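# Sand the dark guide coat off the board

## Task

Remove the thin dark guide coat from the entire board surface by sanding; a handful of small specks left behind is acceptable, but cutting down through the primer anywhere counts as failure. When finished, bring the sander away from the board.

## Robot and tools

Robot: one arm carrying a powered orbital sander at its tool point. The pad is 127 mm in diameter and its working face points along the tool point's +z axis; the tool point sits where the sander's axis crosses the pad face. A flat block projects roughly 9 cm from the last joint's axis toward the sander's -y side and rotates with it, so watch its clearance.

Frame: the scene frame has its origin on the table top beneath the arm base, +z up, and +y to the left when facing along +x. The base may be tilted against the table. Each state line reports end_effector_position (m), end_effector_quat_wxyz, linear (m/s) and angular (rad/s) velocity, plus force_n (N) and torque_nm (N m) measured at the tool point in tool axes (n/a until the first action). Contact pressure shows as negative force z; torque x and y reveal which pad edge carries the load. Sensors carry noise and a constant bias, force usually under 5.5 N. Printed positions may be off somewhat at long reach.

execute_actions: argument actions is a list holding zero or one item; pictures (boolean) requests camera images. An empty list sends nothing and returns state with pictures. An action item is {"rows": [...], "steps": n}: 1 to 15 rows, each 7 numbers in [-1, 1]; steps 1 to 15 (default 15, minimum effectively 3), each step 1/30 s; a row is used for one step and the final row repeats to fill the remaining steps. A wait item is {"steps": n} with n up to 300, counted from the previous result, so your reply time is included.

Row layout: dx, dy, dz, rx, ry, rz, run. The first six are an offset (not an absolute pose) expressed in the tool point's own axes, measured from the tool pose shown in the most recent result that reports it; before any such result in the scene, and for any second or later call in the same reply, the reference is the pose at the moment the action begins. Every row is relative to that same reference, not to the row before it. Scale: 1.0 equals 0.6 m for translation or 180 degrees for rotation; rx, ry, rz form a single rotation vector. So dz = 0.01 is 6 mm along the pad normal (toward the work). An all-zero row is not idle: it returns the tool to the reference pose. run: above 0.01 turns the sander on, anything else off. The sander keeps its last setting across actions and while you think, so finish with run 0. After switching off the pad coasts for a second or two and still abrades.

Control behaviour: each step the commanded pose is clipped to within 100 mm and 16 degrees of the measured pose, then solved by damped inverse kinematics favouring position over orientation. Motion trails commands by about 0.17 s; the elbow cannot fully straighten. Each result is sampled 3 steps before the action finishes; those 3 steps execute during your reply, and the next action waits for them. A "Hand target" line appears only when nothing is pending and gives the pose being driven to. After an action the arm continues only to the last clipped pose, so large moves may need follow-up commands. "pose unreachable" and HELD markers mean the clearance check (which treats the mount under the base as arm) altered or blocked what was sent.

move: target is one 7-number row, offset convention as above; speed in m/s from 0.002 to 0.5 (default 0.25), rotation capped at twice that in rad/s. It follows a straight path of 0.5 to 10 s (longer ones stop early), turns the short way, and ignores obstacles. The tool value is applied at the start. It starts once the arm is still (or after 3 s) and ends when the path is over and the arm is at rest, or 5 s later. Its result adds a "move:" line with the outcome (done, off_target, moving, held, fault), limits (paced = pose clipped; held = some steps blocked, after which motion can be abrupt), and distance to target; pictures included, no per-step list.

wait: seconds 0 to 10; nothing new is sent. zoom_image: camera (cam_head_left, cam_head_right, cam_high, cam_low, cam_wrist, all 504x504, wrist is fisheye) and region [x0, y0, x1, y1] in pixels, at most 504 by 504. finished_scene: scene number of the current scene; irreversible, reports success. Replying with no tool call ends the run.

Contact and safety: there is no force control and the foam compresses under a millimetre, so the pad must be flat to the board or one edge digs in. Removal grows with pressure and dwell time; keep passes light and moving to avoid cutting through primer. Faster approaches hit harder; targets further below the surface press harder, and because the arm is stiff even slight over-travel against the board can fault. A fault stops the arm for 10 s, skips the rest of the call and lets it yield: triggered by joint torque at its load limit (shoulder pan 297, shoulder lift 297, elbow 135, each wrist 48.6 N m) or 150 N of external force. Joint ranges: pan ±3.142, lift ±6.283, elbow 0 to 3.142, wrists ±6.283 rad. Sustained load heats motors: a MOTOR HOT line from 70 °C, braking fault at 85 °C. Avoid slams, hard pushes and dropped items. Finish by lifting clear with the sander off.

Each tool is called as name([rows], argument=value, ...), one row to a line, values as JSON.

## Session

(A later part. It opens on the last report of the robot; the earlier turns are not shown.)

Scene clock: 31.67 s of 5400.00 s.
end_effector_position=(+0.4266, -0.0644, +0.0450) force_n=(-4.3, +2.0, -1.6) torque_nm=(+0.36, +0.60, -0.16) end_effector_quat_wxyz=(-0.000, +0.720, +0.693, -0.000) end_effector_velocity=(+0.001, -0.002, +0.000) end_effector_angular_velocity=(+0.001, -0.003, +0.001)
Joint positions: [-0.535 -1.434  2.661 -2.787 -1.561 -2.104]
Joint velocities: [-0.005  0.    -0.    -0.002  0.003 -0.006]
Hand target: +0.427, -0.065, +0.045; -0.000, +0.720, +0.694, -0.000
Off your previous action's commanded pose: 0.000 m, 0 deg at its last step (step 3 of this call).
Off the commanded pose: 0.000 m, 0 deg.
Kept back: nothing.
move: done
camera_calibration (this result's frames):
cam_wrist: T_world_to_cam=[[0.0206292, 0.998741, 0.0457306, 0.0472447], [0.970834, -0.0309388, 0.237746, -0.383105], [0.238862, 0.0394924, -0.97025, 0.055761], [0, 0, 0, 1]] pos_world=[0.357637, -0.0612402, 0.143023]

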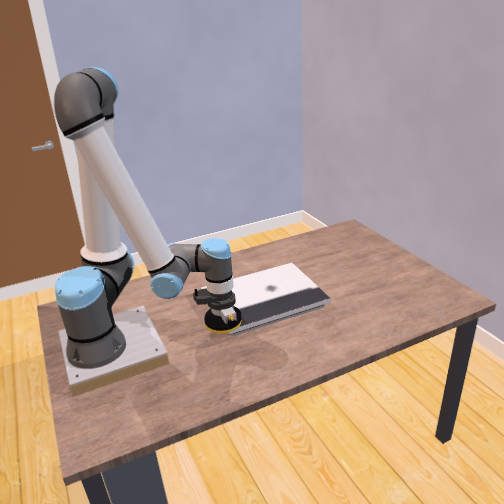

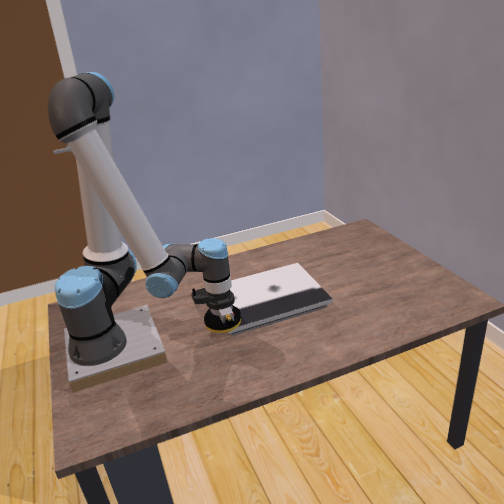

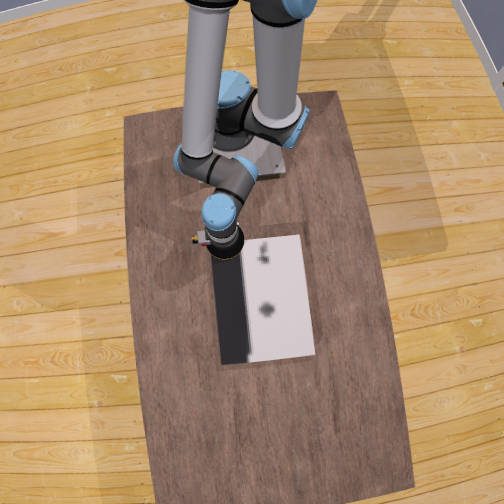

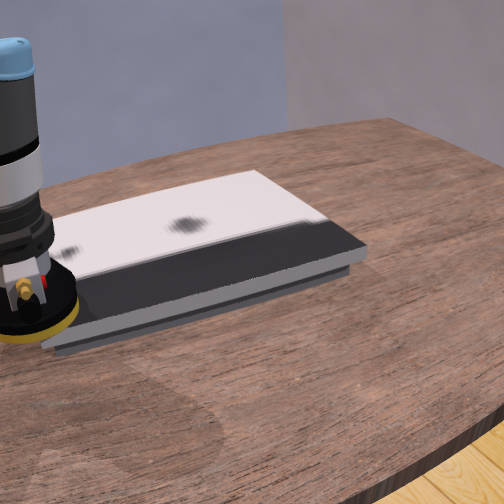

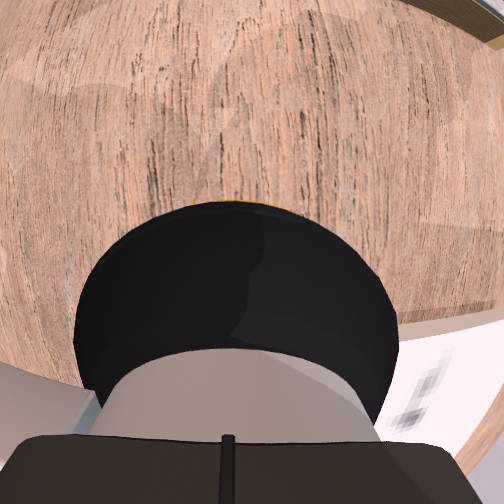

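zoom_image(camera="cam_high", region=[180, 220, 340, 390])

execute_actions([
  {"rows": [[-0.003,0,0.001,-0.0003,0,0,1],[-0.006,0,0.002,-0.0003,0,0,1],[-0.007,0,0.003,-0.0003,0,0,1],[-0.007,0,0.004,-0.0003,0,0,1],[-0.007,0,0.0046,-0.0003,0,0,1]], "steps": 15},
])

move(target=[0, 0.6667, -0.0002, 0, 0, 0, 1], speed=0.055)

execute_actions([
  {"rows": [[0,0,0,0,0,0,1],[0,0,-0.005,0,0,0,1]], "steps": 10},
])

move(target=[0.2, -0.27, 0, 0, 0, 0, 0], speed=0.25)

Region (180, 220, 340, 390) of cam_high's 504x504 image, scaled by 2.965, with more detail than that image has; it fills the left 474 columns of this view, and the rest is white.

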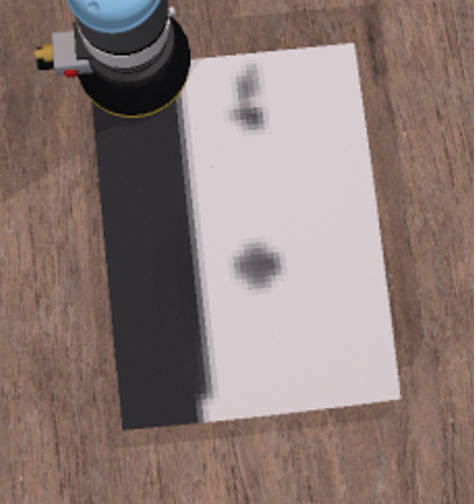

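Scene clock: 32.27 s of 5400.00 s.
end_effector_position=(+0.4266, -0.0685, +0.0426) force_n=(-3.3, -3.7, -25.3) torque_nm=(-0.44, +0.78, +0.02) end_effector_quat_wxyz=(+0.000, +0.720, +0.693, +0.000) end_effector_velocity=(-0.001, -0.002, -0.003) end_effector_angular_velocity=(+0.001, +0.002, +0.000)
Joint positions: [-0.543 -1.425  2.661 -2.797 -1.561 -2.113]
Joint velocities: [-0.005  0.008  0.002 -0.007 -0.001 -0.005]
Steps of this call (steps 1 to 6: nothing new was sent; steps 7 to 18: the first 12 steps of this action). Readings (end_effector_position | what the end effector reports):
7: (+0.4266, -0.0647, +0.0450) | force_n=(+1.8, -4.8, -0.4) torque_nm=(-0.72, -0.17, -0.04)
8: (+0.4266, -0.0650, +0.0449) | force_n=(-1.2, +1.1, +5.8) torque_nm=(+0.16, +0.17, +0.09)
10: (+0.4266, -0.0663, +0.0444) | force_n=(-1.2, +0.3, +3.7) torque_nm=(-0.02, +0.23, -0.03)
14: (+0.4267, -0.0680, +0.0432) | force_n=(-1.4, +1.8, -6.0) torque_nm=(-0.44, +0.05, -0.11)
18: the state above

Scene clock: 40.20 s of 5400.00 s.
end_effector_position=(+0.8261, -0.0834, +0.0429) force_n=(-5.4, -1.9, -42.6) torque_nm=(+1.79, +0.93, -0.03) end_effector_quat_wxyz=(+0.000, +0.720, +0.693, +0.000) end_effector_velocity=(+0.002, +0.000, -0.000) end_effector_angular_velocity=(+0.001, +0.002, +0.000)
Joint positions: [-0.279 -0.989  1.887 -2.462 -1.558 -1.848]
Joint velocities: [ 0.001  0.003 -0.005  0.004  0.     0.001]
Hand target: +0.826, -0.083, +0.043; +0.000, +0.720, +0.693, +0.000
Off your previous action's commanded pose: 0.000 m, 0 deg at its last step (step 3 of this call).
Off the commanded pose: 0.001 m, 0 deg.
Kept back: nothing.
move: done
camera_calibration (this result's frames):
cam_wrist: T_world_to_cam=[[0.0205532, 0.998743, 0.0457193, 0.0581503], [0.970453, -0.0309255, 0.239302, -0.77079], [0.240415, 0.0394499, -0.969868, -0.0422582], [0, 0, 0, 1]] pos_world=[0.756979, -0.0802472, 0.140808]

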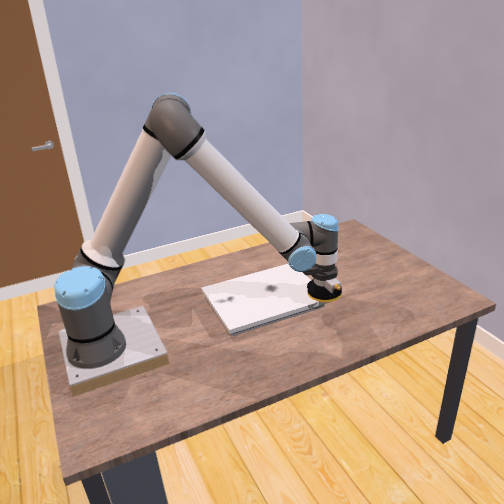

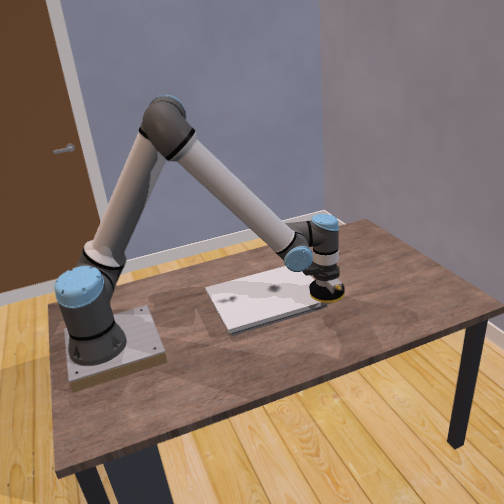

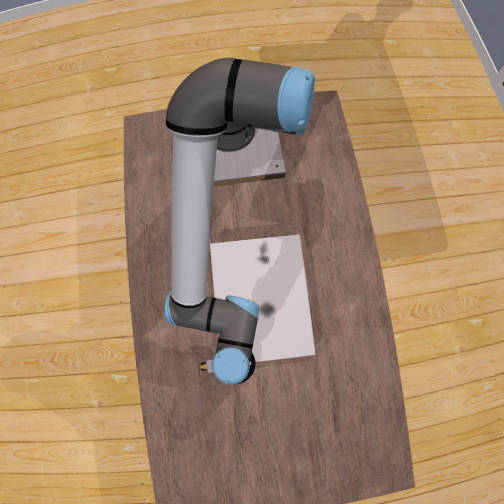

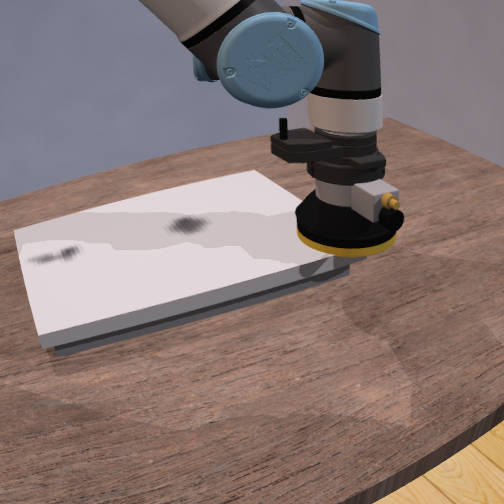

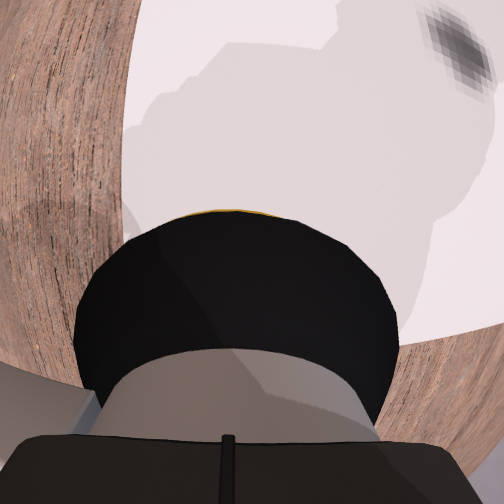

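Scene clock: 40.43 s of 5400.00 s.
end_effector_position=(+0.8259, -0.0833, +0.0448) force_n=(-3.7, -3.6, +1.3) torque_nm=(-0.82, +0.49, -0.09) end_effector_quat_wxyz=(-0.000, +0.720, +0.693, +0.000) end_effector_velocity=(-0.000, +0.001, +0.006) end_effector_angular_velocity=(+0.002, -0.000, +0.000)
Joint positions: [-0.279 -0.992  1.887 -2.459 -1.558 -1.848]
Joint velocities: [-0.    -0.009 -0.001  0.01   0.002 -0.   ]
Steps of this call (steps 1 to 7: the first 7 steps of this action). Readings (end_effector_position | what the end effector reports):
1: (+0.8261, -0.0834, +0.0429) | force_n=(+6.8, +7.2, -33.4) torque_nm=(+1.27, -1.10, -0.10)
2: (+0.8261, -0.0834, +0.0430) | force_n=(-3.9, -4.8, -41.5) torque_nm=(+1.07, +1.12, -0.12)
4: (+0.8260, -0.0834, +0.0439) | force_n=(+0.2, -2.3, -27.6) torque_nm=(+0.45, +0.17, -0.22)
7: the state above

Scene clock: 42.13 s of 5400.00 s.
end_effector_position=(+0.6689, +0.0425, +0.0458) force_n=(-2.8, +1.6, +2.1) torque_nm=(+0.28, +0.35, -0.02) end_effector_quat_wxyz=(+0.000, +0.720, +0.693, +0.000) end_effector_velocity=(-0.002, +0.001, +0.000) end_effector_angular_velocity=(-0.001, +0.001, -0.000)
Joint positions: [-0.168 -1.168  2.212 -2.609 -1.557 -1.737]
Joint velocities: [ 0.002 -0.003  0.004 -0.001 -0.001  0.002]
Hand target: +0.669, +0.043, +0.046; +0.000, +0.720, +0.693, +0.000
Off your previous action's commanded pose: 0.001 m, 0 deg at its last step (step 3 of this call).
Off the commanded pose: 0.000 m, 0 deg.
Kept back: nothing.
move: done
camera_calibration (this result's frames):
cam_wrist: T_world_to_cam=[[0.0205492, 0.998735, 0.0458901, -0.0644754], [0.970449, -0.0309631, 0.239311, -0.615061], [0.240429, 0.0396164, -0.969858, -0.00667523], [0, 0, 0, 1]] pos_world=[0.599815, 0.0456141, 0.143676]

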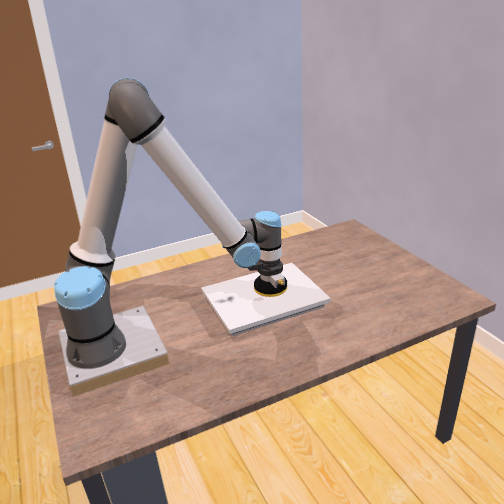

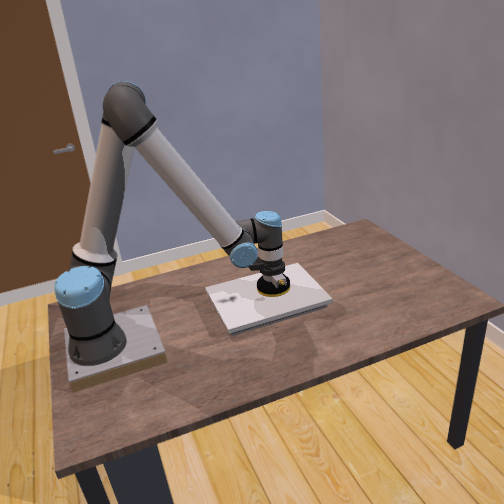

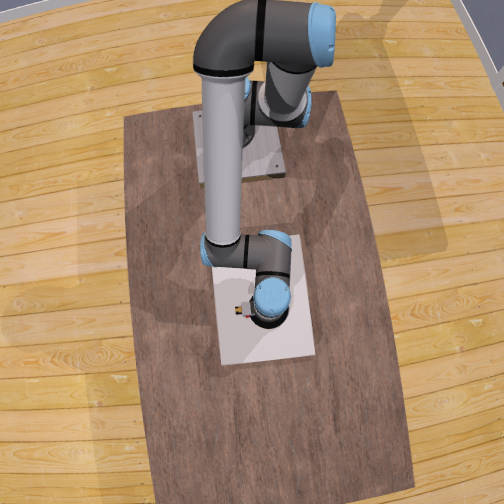

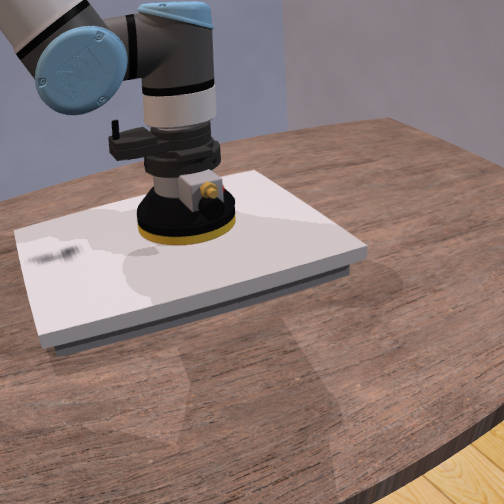

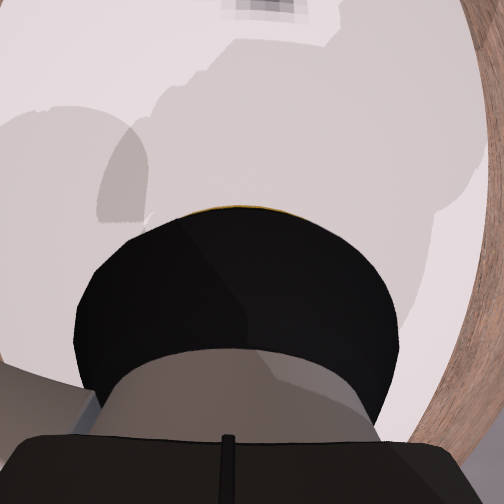

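execute_actions(actions=[])

Scene clock: 42.53 s of 5400.00 s.
end_effector_position=(+0.6687, +0.0426, +0.0458) force_n=(+0.4, -2.9, -3.0) torque_nm=(-0.41, +0.05, +0.06) end_effector_quat_wxyz=(+0.000, +0.720, +0.693, +0.000) end_effector_velocity=(-0.001, +0.000, -0.000) end_effector_angular_velocity=(+0.002, +0.002, +0.000)
Joint positions: [-0.168 -1.168  2.212 -2.609 -1.557 -1.737]
Joint velocities: [ 0.     0.     0.     0.002  0.001 -0.   ]
Hand target: +0.669, +0.043, +0.046; +0.000, +0.720, +0.693, +0.000
Off the commanded pose: 0.000 m, 0 deg.
Kept back: nothing.
Steps of this call (steps 1 to 12: nothing new was sent). Readings (end_effector_position | what the end effector reports):
1: (+0.6689, +0.0425, +0.0458) | force_n=(+0.0, -0.3, -1.6) torque_nm=(+0.21, +0.10, +0.07)
2: (+0.6688, +0.0425, +0.0458) | force_n=(-0.2, +0.6, +1.8) torque_nm=(+0.16, +0.13, -0.21)
4: (+0.6688, +0.0426, +0.0458) | force_n=(+2.3, -0.4, -1.5) torque_nm=(+0.13, -0.46, +0.17)
8: (+0.6687, +0.0426, +0.0458) | force_n=(+0.5, +0.6, -1.9) torque_nm=(+0.36, -0.01, +0.02)
12: the state above
camera_calibration (this result's frames):
cam_wrist: T_world_to_cam=[[0.0205557, 0.998735, 0.0458857, -0.064653], [0.970445, -0.0309692, 0.239329, -0.614839], [0.240447, 0.03961, -0.969854, -0.00661551], [0, 0, 0, 1]] pos_world=[0.599586, 0.0457922, 0.143699]

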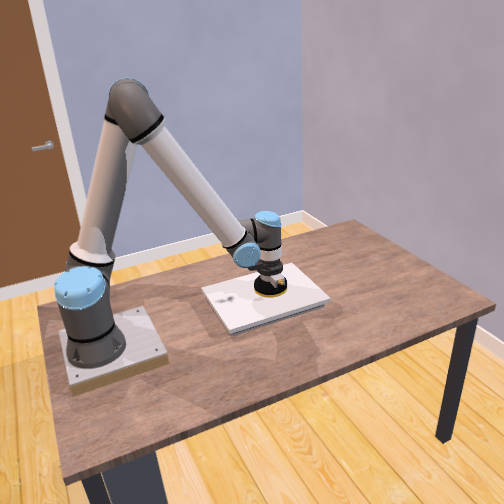

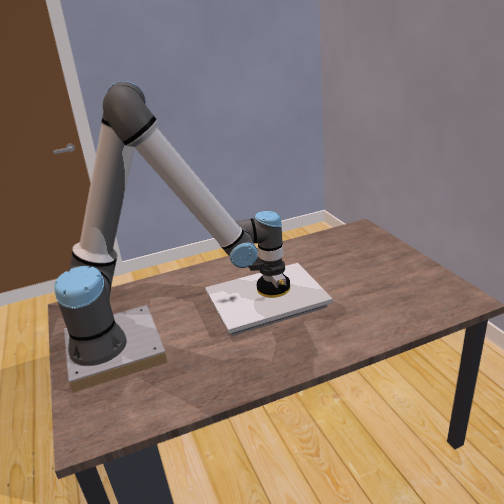

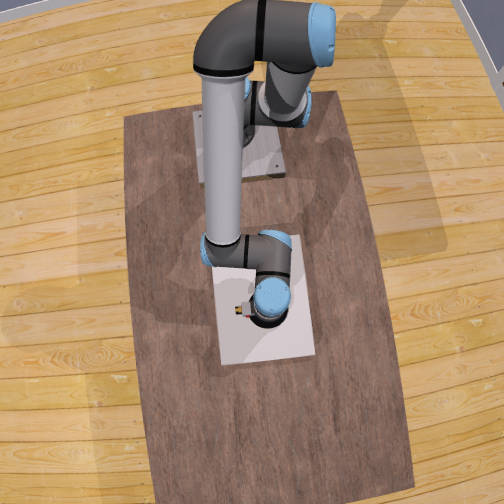

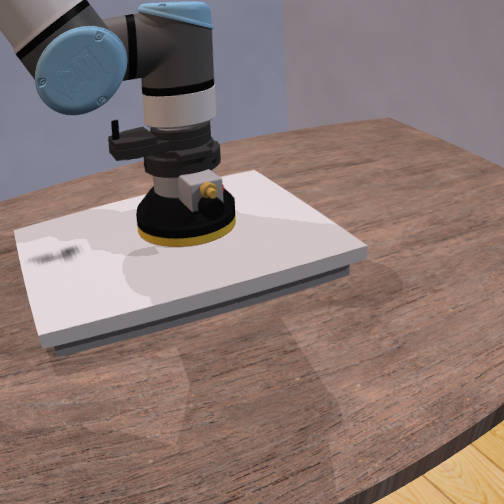

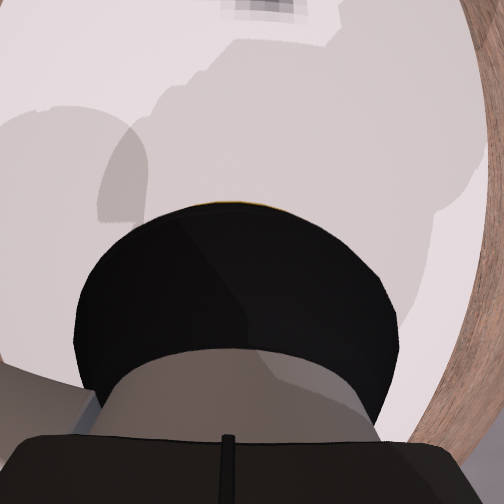

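execute_actions([
  {"rows": [[0,0,0,0.0002,0,0,1],[0,0,0.0004,0.0002,0,0,1],[0,0,0.0008,0.0002,0,0,1],[0,0,0.0012,0.0002,0,0,1],[0,0,0.0016,0.0002,0,0,1],[0,0,0.0020,0.0002,0,0,1],[0,0,0.0024,0.0002,0,0,1],[0,0,0.0028,0.0002,0,0,1],[0,0,0.0032,0.0002,0,0,1],[0,0,0.0036,0.0002,0,0,1],[0,0,0.0040,0.0002,0,0,1],[0,0,0.0044,0.0002,0,0,1],[0,0,0.0048,0.0002,0,0,1],[0,0,0.0051,0.0002,0,0,1],[0,0,0.0053,0.0002,0,0,1]], "steps": 15},
])

execute_actions([
  {"steps": 39},
])

execute_actions([
  {"rows": [[0,0,-0.001,0,0,0,1],[0,0,-0.002,0,0,0,1],[0,0,-0.003,0,0,0,1],[0,0,-0.004,0,0,0,1],[0,0,-0.005,0,0,0,1]], "steps": 10},
])

move(target=[0.015, -0.305, 0, 0, 0, 0, 1], speed=0.2)

Scene clock: 43.20 s of 5400.00 s.
end_effector_position=(+0.6687, +0.0426, +0.0442) force_n=(-6.4, -3.6, -2.9) torque_nm=(-0.26, +1.03, -0.02) end_effector_quat_wxyz=(-0.000, +0.720, +0.693, +0.000) end_effector_velocity=(+0.001, -0.000, -0.006) end_effector_angular_velocity=(-0.001, +0.001, +0.000)
Joint positions: [-0.167 -1.166  2.212 -2.612 -1.557 -1.737]
Joint velocities: [ 0.     0.012  0.    -0.012 -0.001  0.   ]
Steps of this call (steps 1 to 8: nothing new was sent; steps 9 to 20: the first 12 steps of this action). Readings (end_effector_position | what the end effector reports):
9: (+0.6687, +0.0426, +0.0458) | force_n=(+0.7, -3.2, +1.7) torque_nm=(-0.31, -0.34, -0.41)
10: (+0.6687, +0.0426, +0.0458) | force_n=(+0.9, -1.3, +1.0) torque_nm=(-0.13, +0.05, -0.35)
12: (+0.6686, +0.0426, +0.0457) | force_n=(+0.0, +1.6, +0.2) torque_nm=(+0.29, +0.20, -0.16)
16: (+0.6686, +0.0426, +0.0450) | force_n=(+0.2, -0.9, -0.7) torque_nm=(+0.10, -0.14, -0.20)
20: the state above

Scene clock: 44.50 s of 5400.00 s.
end_effector_position=(+0.6687, +0.0426, +0.0427) force_n=(-8.5, -6.8, -62.3) torque_nm=(-0.70, +1.77, -0.13) end_effector_quat_wxyz=(-0.000, +0.720, +0.693, +0.000) end_effector_velocity=(+0.001, -0.000, +0.000) end_effector_angular_velocity=(+0.000, -0.002, +0.000)
Joint positions: [-0.167 -1.163  2.212 -2.615 -1.557 -1.737]
Joint velocities: [-0.    -0.     0.    -0.002  0.001 -0.   ]
Hand target: +0.669, +0.043, +0.043; -0.000, +0.720, +0.693, +0.000
Off the commanded pose: 0.000 m, 0 deg.
Kept back: nothing.
Steps of this call (steps 1 to 3: the last 3 steps of your previous action; steps 4 to 39: nothing new was sent). Readings (end_effector_position | what the end effector reports):
1: (+0.6688, +0.0426, +0.0440) | force_n=(-4.3, -1.4, -16.9) torque_nm=(-0.03, +0.56, +0.17)
2: (+0.6689, +0.0426, +0.0439) | force_n=(+2.8, -1.0, -17.9) torque_nm=(+0.35, -0.64, -0.10)
4: (+0.6689, +0.0426, +0.0435) | force_n=(+6.9, -0.4, -26.4) torque_nm=(-0.65, -1.28, -0.24)
8: (+0.6689, +0.0426, +0.0431) | force_n=(-3.8, +4.6, -44.7) torque_nm=(+0.11, +0.80, -0.10)
39: the state above

Scene clock: 44.73 s of 5400.00 s.
end_effector_position=(+0.6682, +0.0428, +0.0441) force_n=(-3.2, -0.3, -6.5) torque_nm=(-0.01, +0.55, -0.10) end_effector_quat_wxyz=(-0.001, +0.720, +0.693, -0.000) end_effector_velocity=(-0.003, +0.001, +0.008) end_effector_angular_velocity=(+0.003, +0.006, -0.000)
Joint positions: [-0.167 -1.166  2.212 -2.611 -1.557 -1.737]
Joint velocities: [-0.    -0.016  0.     0.023  0.001 -0.   ]
Steps of this call (steps 1 to 7: the first 7 steps of this action). Readings (end_effector_position | what the end effector reports):
1: (+0.6687, +0.0426, +0.0427) | force_n=(+3.0, +4.2, -52.2) torque_nm=(-0.79, +0.04, +0.14)
2: (+0.6687, +0.0426, +0.0427) | force_n=(+14.8, +6.8, -59.7) torque_nm=(-0.02, -2.36, -0.25)
4: (+0.6685, +0.0427, +0.0432) | force_n=(-9.6, -4.2, -49.7) torque_nm=(+0.38, +1.37, -0.42)
7: the state above

Scene clock: 46.50 s of 5400.00 s.
end_effector_position=(+0.4861, +0.0585, +0.0453) force_n=(+3.8, +0.5, -0.2) torque_nm=(+0.11, -0.53, -0.13) end_effector_quat_wxyz=(-0.000, +0.720, +0.693, -0.000) end_effector_velocity=(-0.002, +0.000, +0.001) end_effector_angular_velocity=(+0.000, -0.002, -0.000)
Joint positions: [-0.214 -1.367  2.554 -2.75  -1.558 -1.784]
Joint velocities: [-0.001 -0.004  0.004 -0.002  0.001 -0.001]
Hand target: +0.486, +0.059, +0.045; -0.000, +0.720, +0.693, -0.000
Off your previous action's commanded pose: 0.001 m, 0 deg at its last step (step 3 of this call).
Off the commanded pose: 0.000 m, 0 deg.
Kept back: nothing.
move: done
camera_calibration (this result's frames):
cam_wrist: T_world_to_cam=[[0.020631, 0.998732, 0.0459309, -0.0767743], [0.970761, -0.0310003, 0.238037, -0.437146], [0.239159, 0.039677, -0.970169, 0.0367648], [0, 0, 0, 1]] pos_world=[0.417156, 0.0616665, 0.143252]

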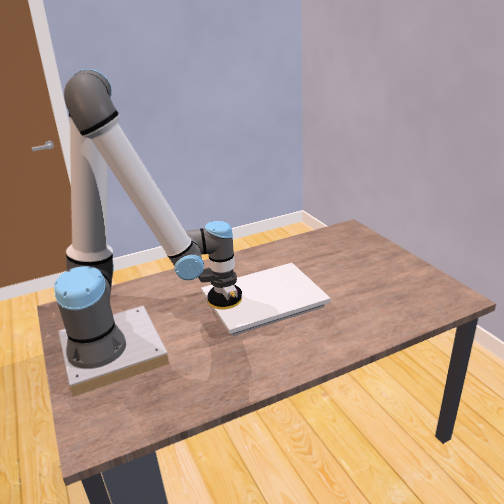

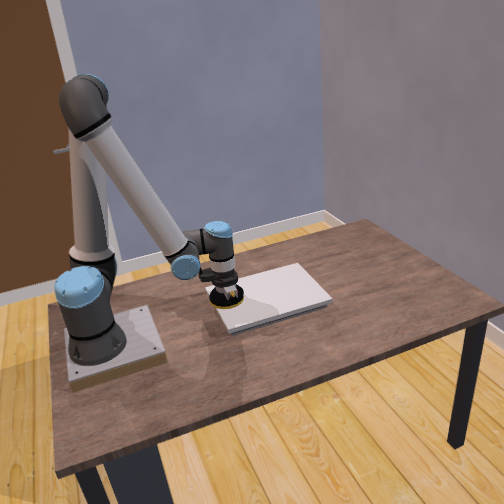

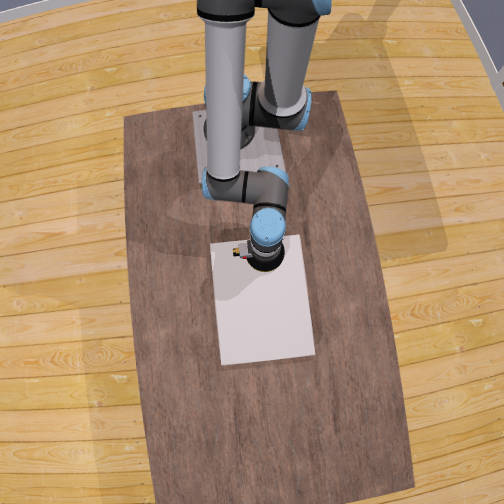

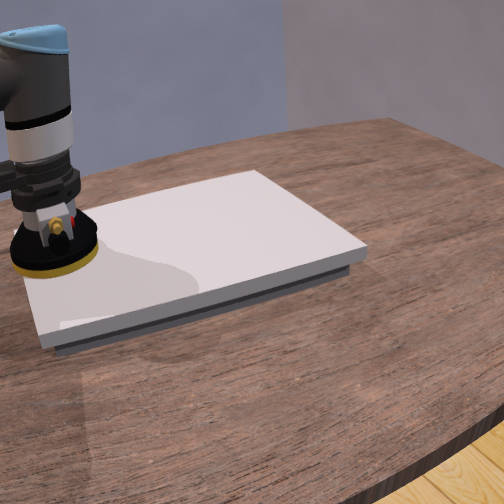

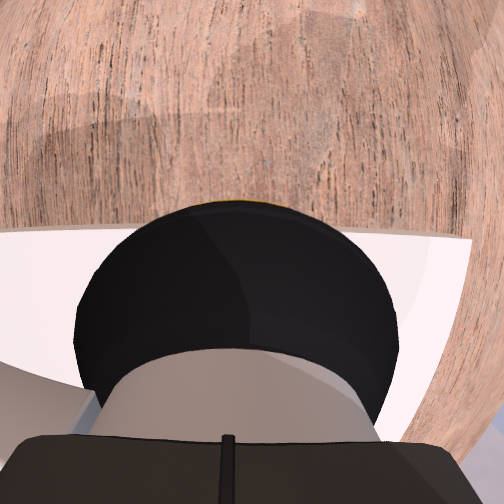

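execute_actions([
  {"rows": [[0,0,0.0004,-0.00015,0,0,1],[0,0,0.0008,-0.00015,0,0,1],[0,0,0.0012,-0.00015,0,0,1],[0,0,0.0016,-0.00015,0,0,1],[0,0,0.0020,-0.00015,0,0,1],[0,0,0.0024,-0.00015,0,0,1],[0,0,0.0028,-0.00015,0,0,1],[0,0,0.0032,-0.00015,0,0,1],[0,0,0.0036,-0.00015,0,0,1],[0,0,0.0040,-0.00015,0,0,1],[0,0,0.0044,-0.00015,0,0,1],[0,0,0.0048,-0.00015,0,0,1]], "steps": 12},
])

execute_actions([
  {"steps": 39},
])

execute_actions([
  {"rows": [[0,0,-0.001,0,0,0,1],[0,0,-0.002,0,0,0,1],[0,0,-0.004,0,0,0,0],[0,0,-0.006,0,0,0,0],[0,0,-0.008,0,0,0,0],[0,0,-0.010,0,0,0,0]], "steps": 8},
])

move(target=[0.45, -0.1, -0.35, 0, 0, 0, 0], speed=0.3)

Scene clock: 47.03 s of 5400.00 s.
end_effector_position=(+0.4861, +0.0585, +0.0441) force_n=(-2.9, +3.7, +1.6) torque_nm=(+0.64, +0.42, -0.43) end_effector_quat_wxyz=(-0.000, +0.720, +0.693, +0.000) end_effector_velocity=(+0.000, -0.000, -0.007) end_effector_angular_velocity=(-0.000, -0.000, +0.000)
Joint positions: [-0.214 -1.364  2.554 -2.755 -1.558 -1.784]
Joint velocities: [ 0.     0.018  0.002 -0.021 -0.    -0.   ]
Steps of this call (steps 1 to 7: nothing new was sent; steps 8 to 16: the first 9 steps of this action). Readings (end_effector_position | what the end effector reports):
8: (+0.4859, +0.0585, +0.0453) | force_n=(-0.5, +4.7, -3.1) torque_nm=(+0.65, +0.13, -0.14)
9: (+0.4859, +0.0585, +0.0453) | force_n=(-1.7, -1.8, +0.9) torque_nm=(-0.38, +0.06, -0.17)
11: (+0.4860, +0.0585, +0.0451) | force_n=(-0.9, +2.5, -0.6) torque_nm=(+0.37, +0.07, -0.08)
15: (+0.4861, +0.0585, +0.0443) | force_n=(-3.9, +1.7, -4.3) torque_nm=(+0.44, +0.53, -0.20)
16: the state above

Scene clock: 48.33 s of 5400.00 s.
end_effector_position=(+0.4861, +0.0585, +0.0424) force_n=(-15.8, -9.0, -68.7) torque_nm=(+0.28, +2.06, -0.35) end_effector_quat_wxyz=(-0.000, +0.720, +0.693, +0.000) end_effector_velocity=(-0.000, +0.000, -0.000) end_effector_angular_velocity=(+0.000, +0.002, +0.000)
Joint positions: [-0.214 -1.359  2.555 -2.76  -1.558 -1.784]
Joint velocities: [ 0.    -0.    -0.     0.002 -0.    -0.   ]
Hand target: +0.486, +0.059, +0.042; -0.000, +0.720, +0.693, +0.000
Off the commanded pose: 0.000 m, 0 deg.
Kept back: nothing.
Steps of this call (steps 1 to 3: the last 3 steps of your previous action; steps 4 to 39: nothing new was sent). Readings (end_effector_position | what the end effector reports):
1: (+0.4861, +0.0585, +0.0439) | force_n=(-3.8, -0.4, +0.1) torque_nm=(+0.25, +0.47, +0.00)
2: (+0.4861, +0.0585, +0.0437) | force_n=(+1.1, -1.4, -4.1) torque_nm=(-0.08, -0.34, -0.10)
4: (+0.4862, +0.0585, +0.0433) | force_n=(+0.7, -0.5, -23.2) torque_nm=(-0.40, -0.28, -0.19)
8: (+0.4863, +0.0585, +0.0428) | force_n=(+5.9, +5.0, -46.5) torque_nm=(+1.02, -1.24, -0.24)
39: the state above

Scene clock: 48.50 s of 5400.00 s.
end_effector_position=(+0.4857, +0.0586, +0.0436) force_n=(-3.8, +1.6, -20.0) torque_nm=(+0.62, +0.22, +0.07) end_effector_quat_wxyz=(-0.001, +0.720, +0.693, -0.000) end_effector_velocity=(-0.007, +0.002, +0.016) end_effector_angular_velocity=(+0.004, +0.013, -0.000)
Joint positions: [-0.214 -1.363  2.555 -2.755 -1.558 -1.784]
Joint velocities: [-0.    -0.053  0.     0.067  0.001  0.   ]
Steps of this call (steps 1 to 5: the first 5 steps of this action). Readings (end_effector_position | what the end effector reports):
1: (+0.4861, +0.0585, +0.0424) | force_n=(-5.7, +0.7, -53.8) torque_nm=(-0.77, +1.20, -0.04)
2: (+0.4861, +0.0585, +0.0425) | force_n=(+8.8, +9.4, -46.7) torque_nm=(-0.26, -1.41, -0.14)
4: (+0.4859, +0.0586, +0.0431) | force_n=(+1.1, +4.8, -23.4) torque_nm=(-0.50, +0.03, +0.17)
5: the state above

Scene clock: 50.73 s of 5400.00 s.
end_effector_position=(+0.4363, +0.3300, +0.2588) force_n=(+0.5, +0.2, -1.4) torque_nm=(+0.22, +0.09, -0.08) end_effector_quat_wxyz=(-0.000, +0.720, +0.694, +0.001) end_effector_velocity=(-0.001, +0.002, +0.001) end_effector_angular_velocity=(-0.001, +0.002, -0.001)
Joint positions: [ 0.348 -1.697  2.294 -2.17  -1.556 -1.222]
Joint velocities: [ 0.004  0.    -0.003  0.005 -0.001  0.004]
Hand target: +0.436, +0.330, +0.259; -0.000, +0.720, +0.693, +0.001
Off your previous action's commanded pose: 0.003 m, 0 deg at its last step (step 3 of this call).
Off the commanded pose: 0.001 m, 0 deg.
Kept back: nothing.
move: done
camera_calibration (this result's frames):
cam_wrist: T_world_to_cam=[[0.0205059, 0.998705, 0.046564, -0.356843], [0.970444, -0.0310836, 0.239316, -0.431357], [0.240454, 0.0402804, -0.969824, 0.244168], [0, 0, 0, 1]] pos_world=[0.367214, 0.333137, 0.356647]

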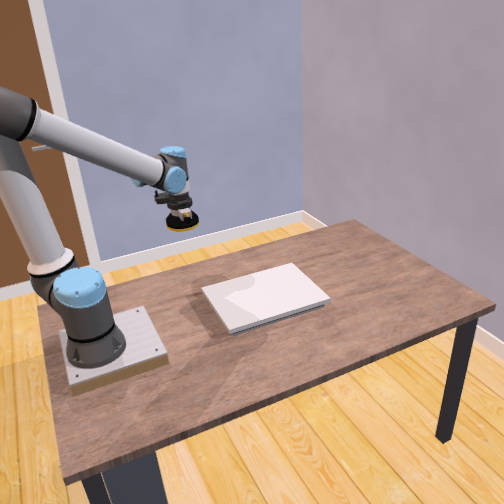

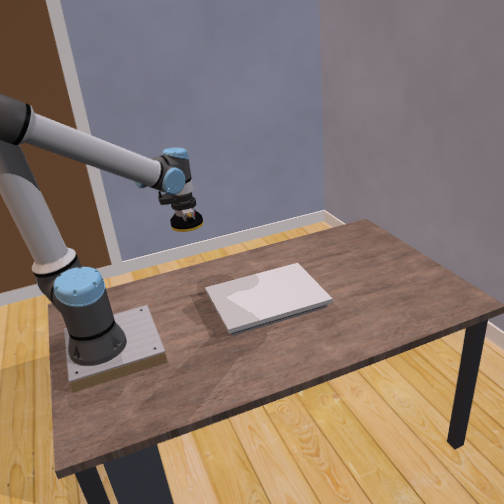

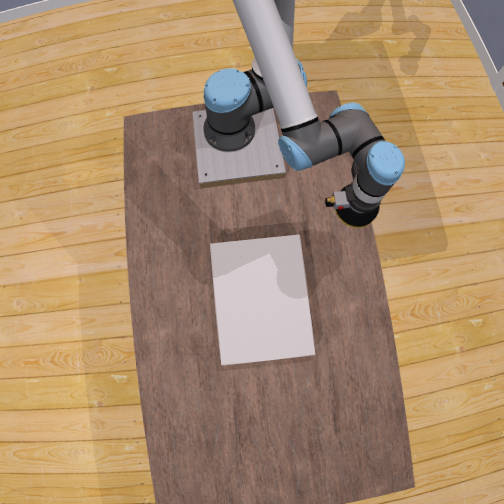

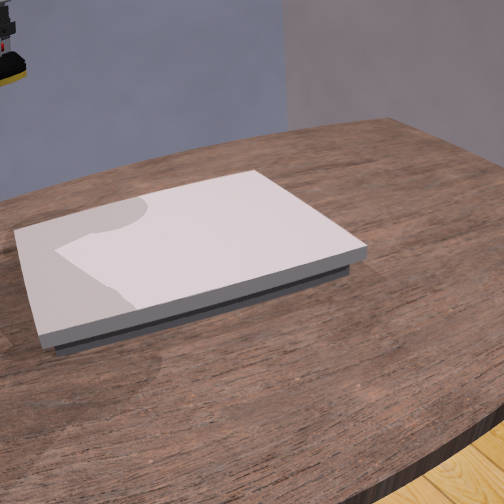

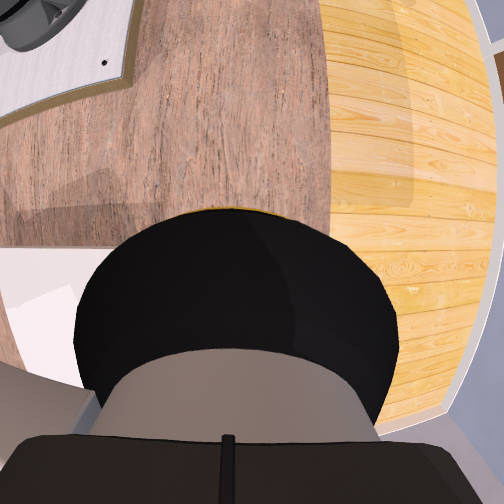

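zoom_image(camera="cam_high", region=[190, 220, 340, 380])

zoom_image(camera="cam_low", region=[0, 150, 380, 360])

Region (190, 220, 340, 380) of cam_high's 504x504 image, scaled by 3.150, with more detail than that image has; it fills the left 472 columns of this view, and the rest is white.

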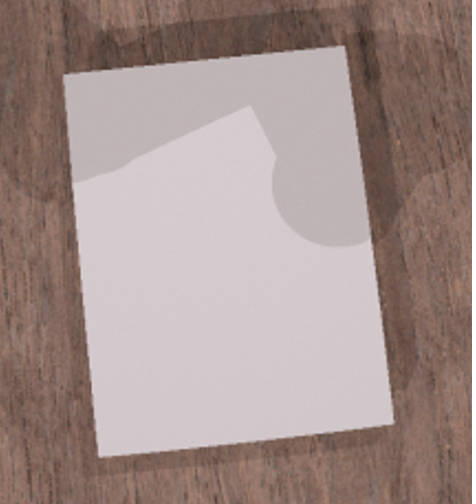

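Region (0, 150, 380, 360) of cam_low's 504x504 image, scaled by 1.326, with more detail than that image has; it fills the top 279 rows of this view, and the rest is white.

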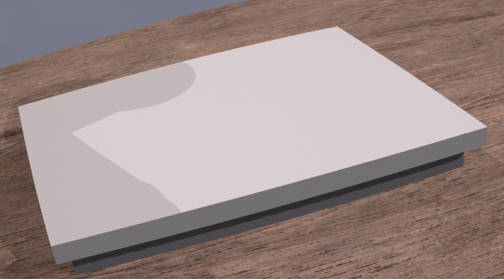

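The board looks clean everywhere; the only darker area is the arm's shadow. The arm is clear and the sander is off.

finished_scene(scene=2)

The scene is finished: the task was done.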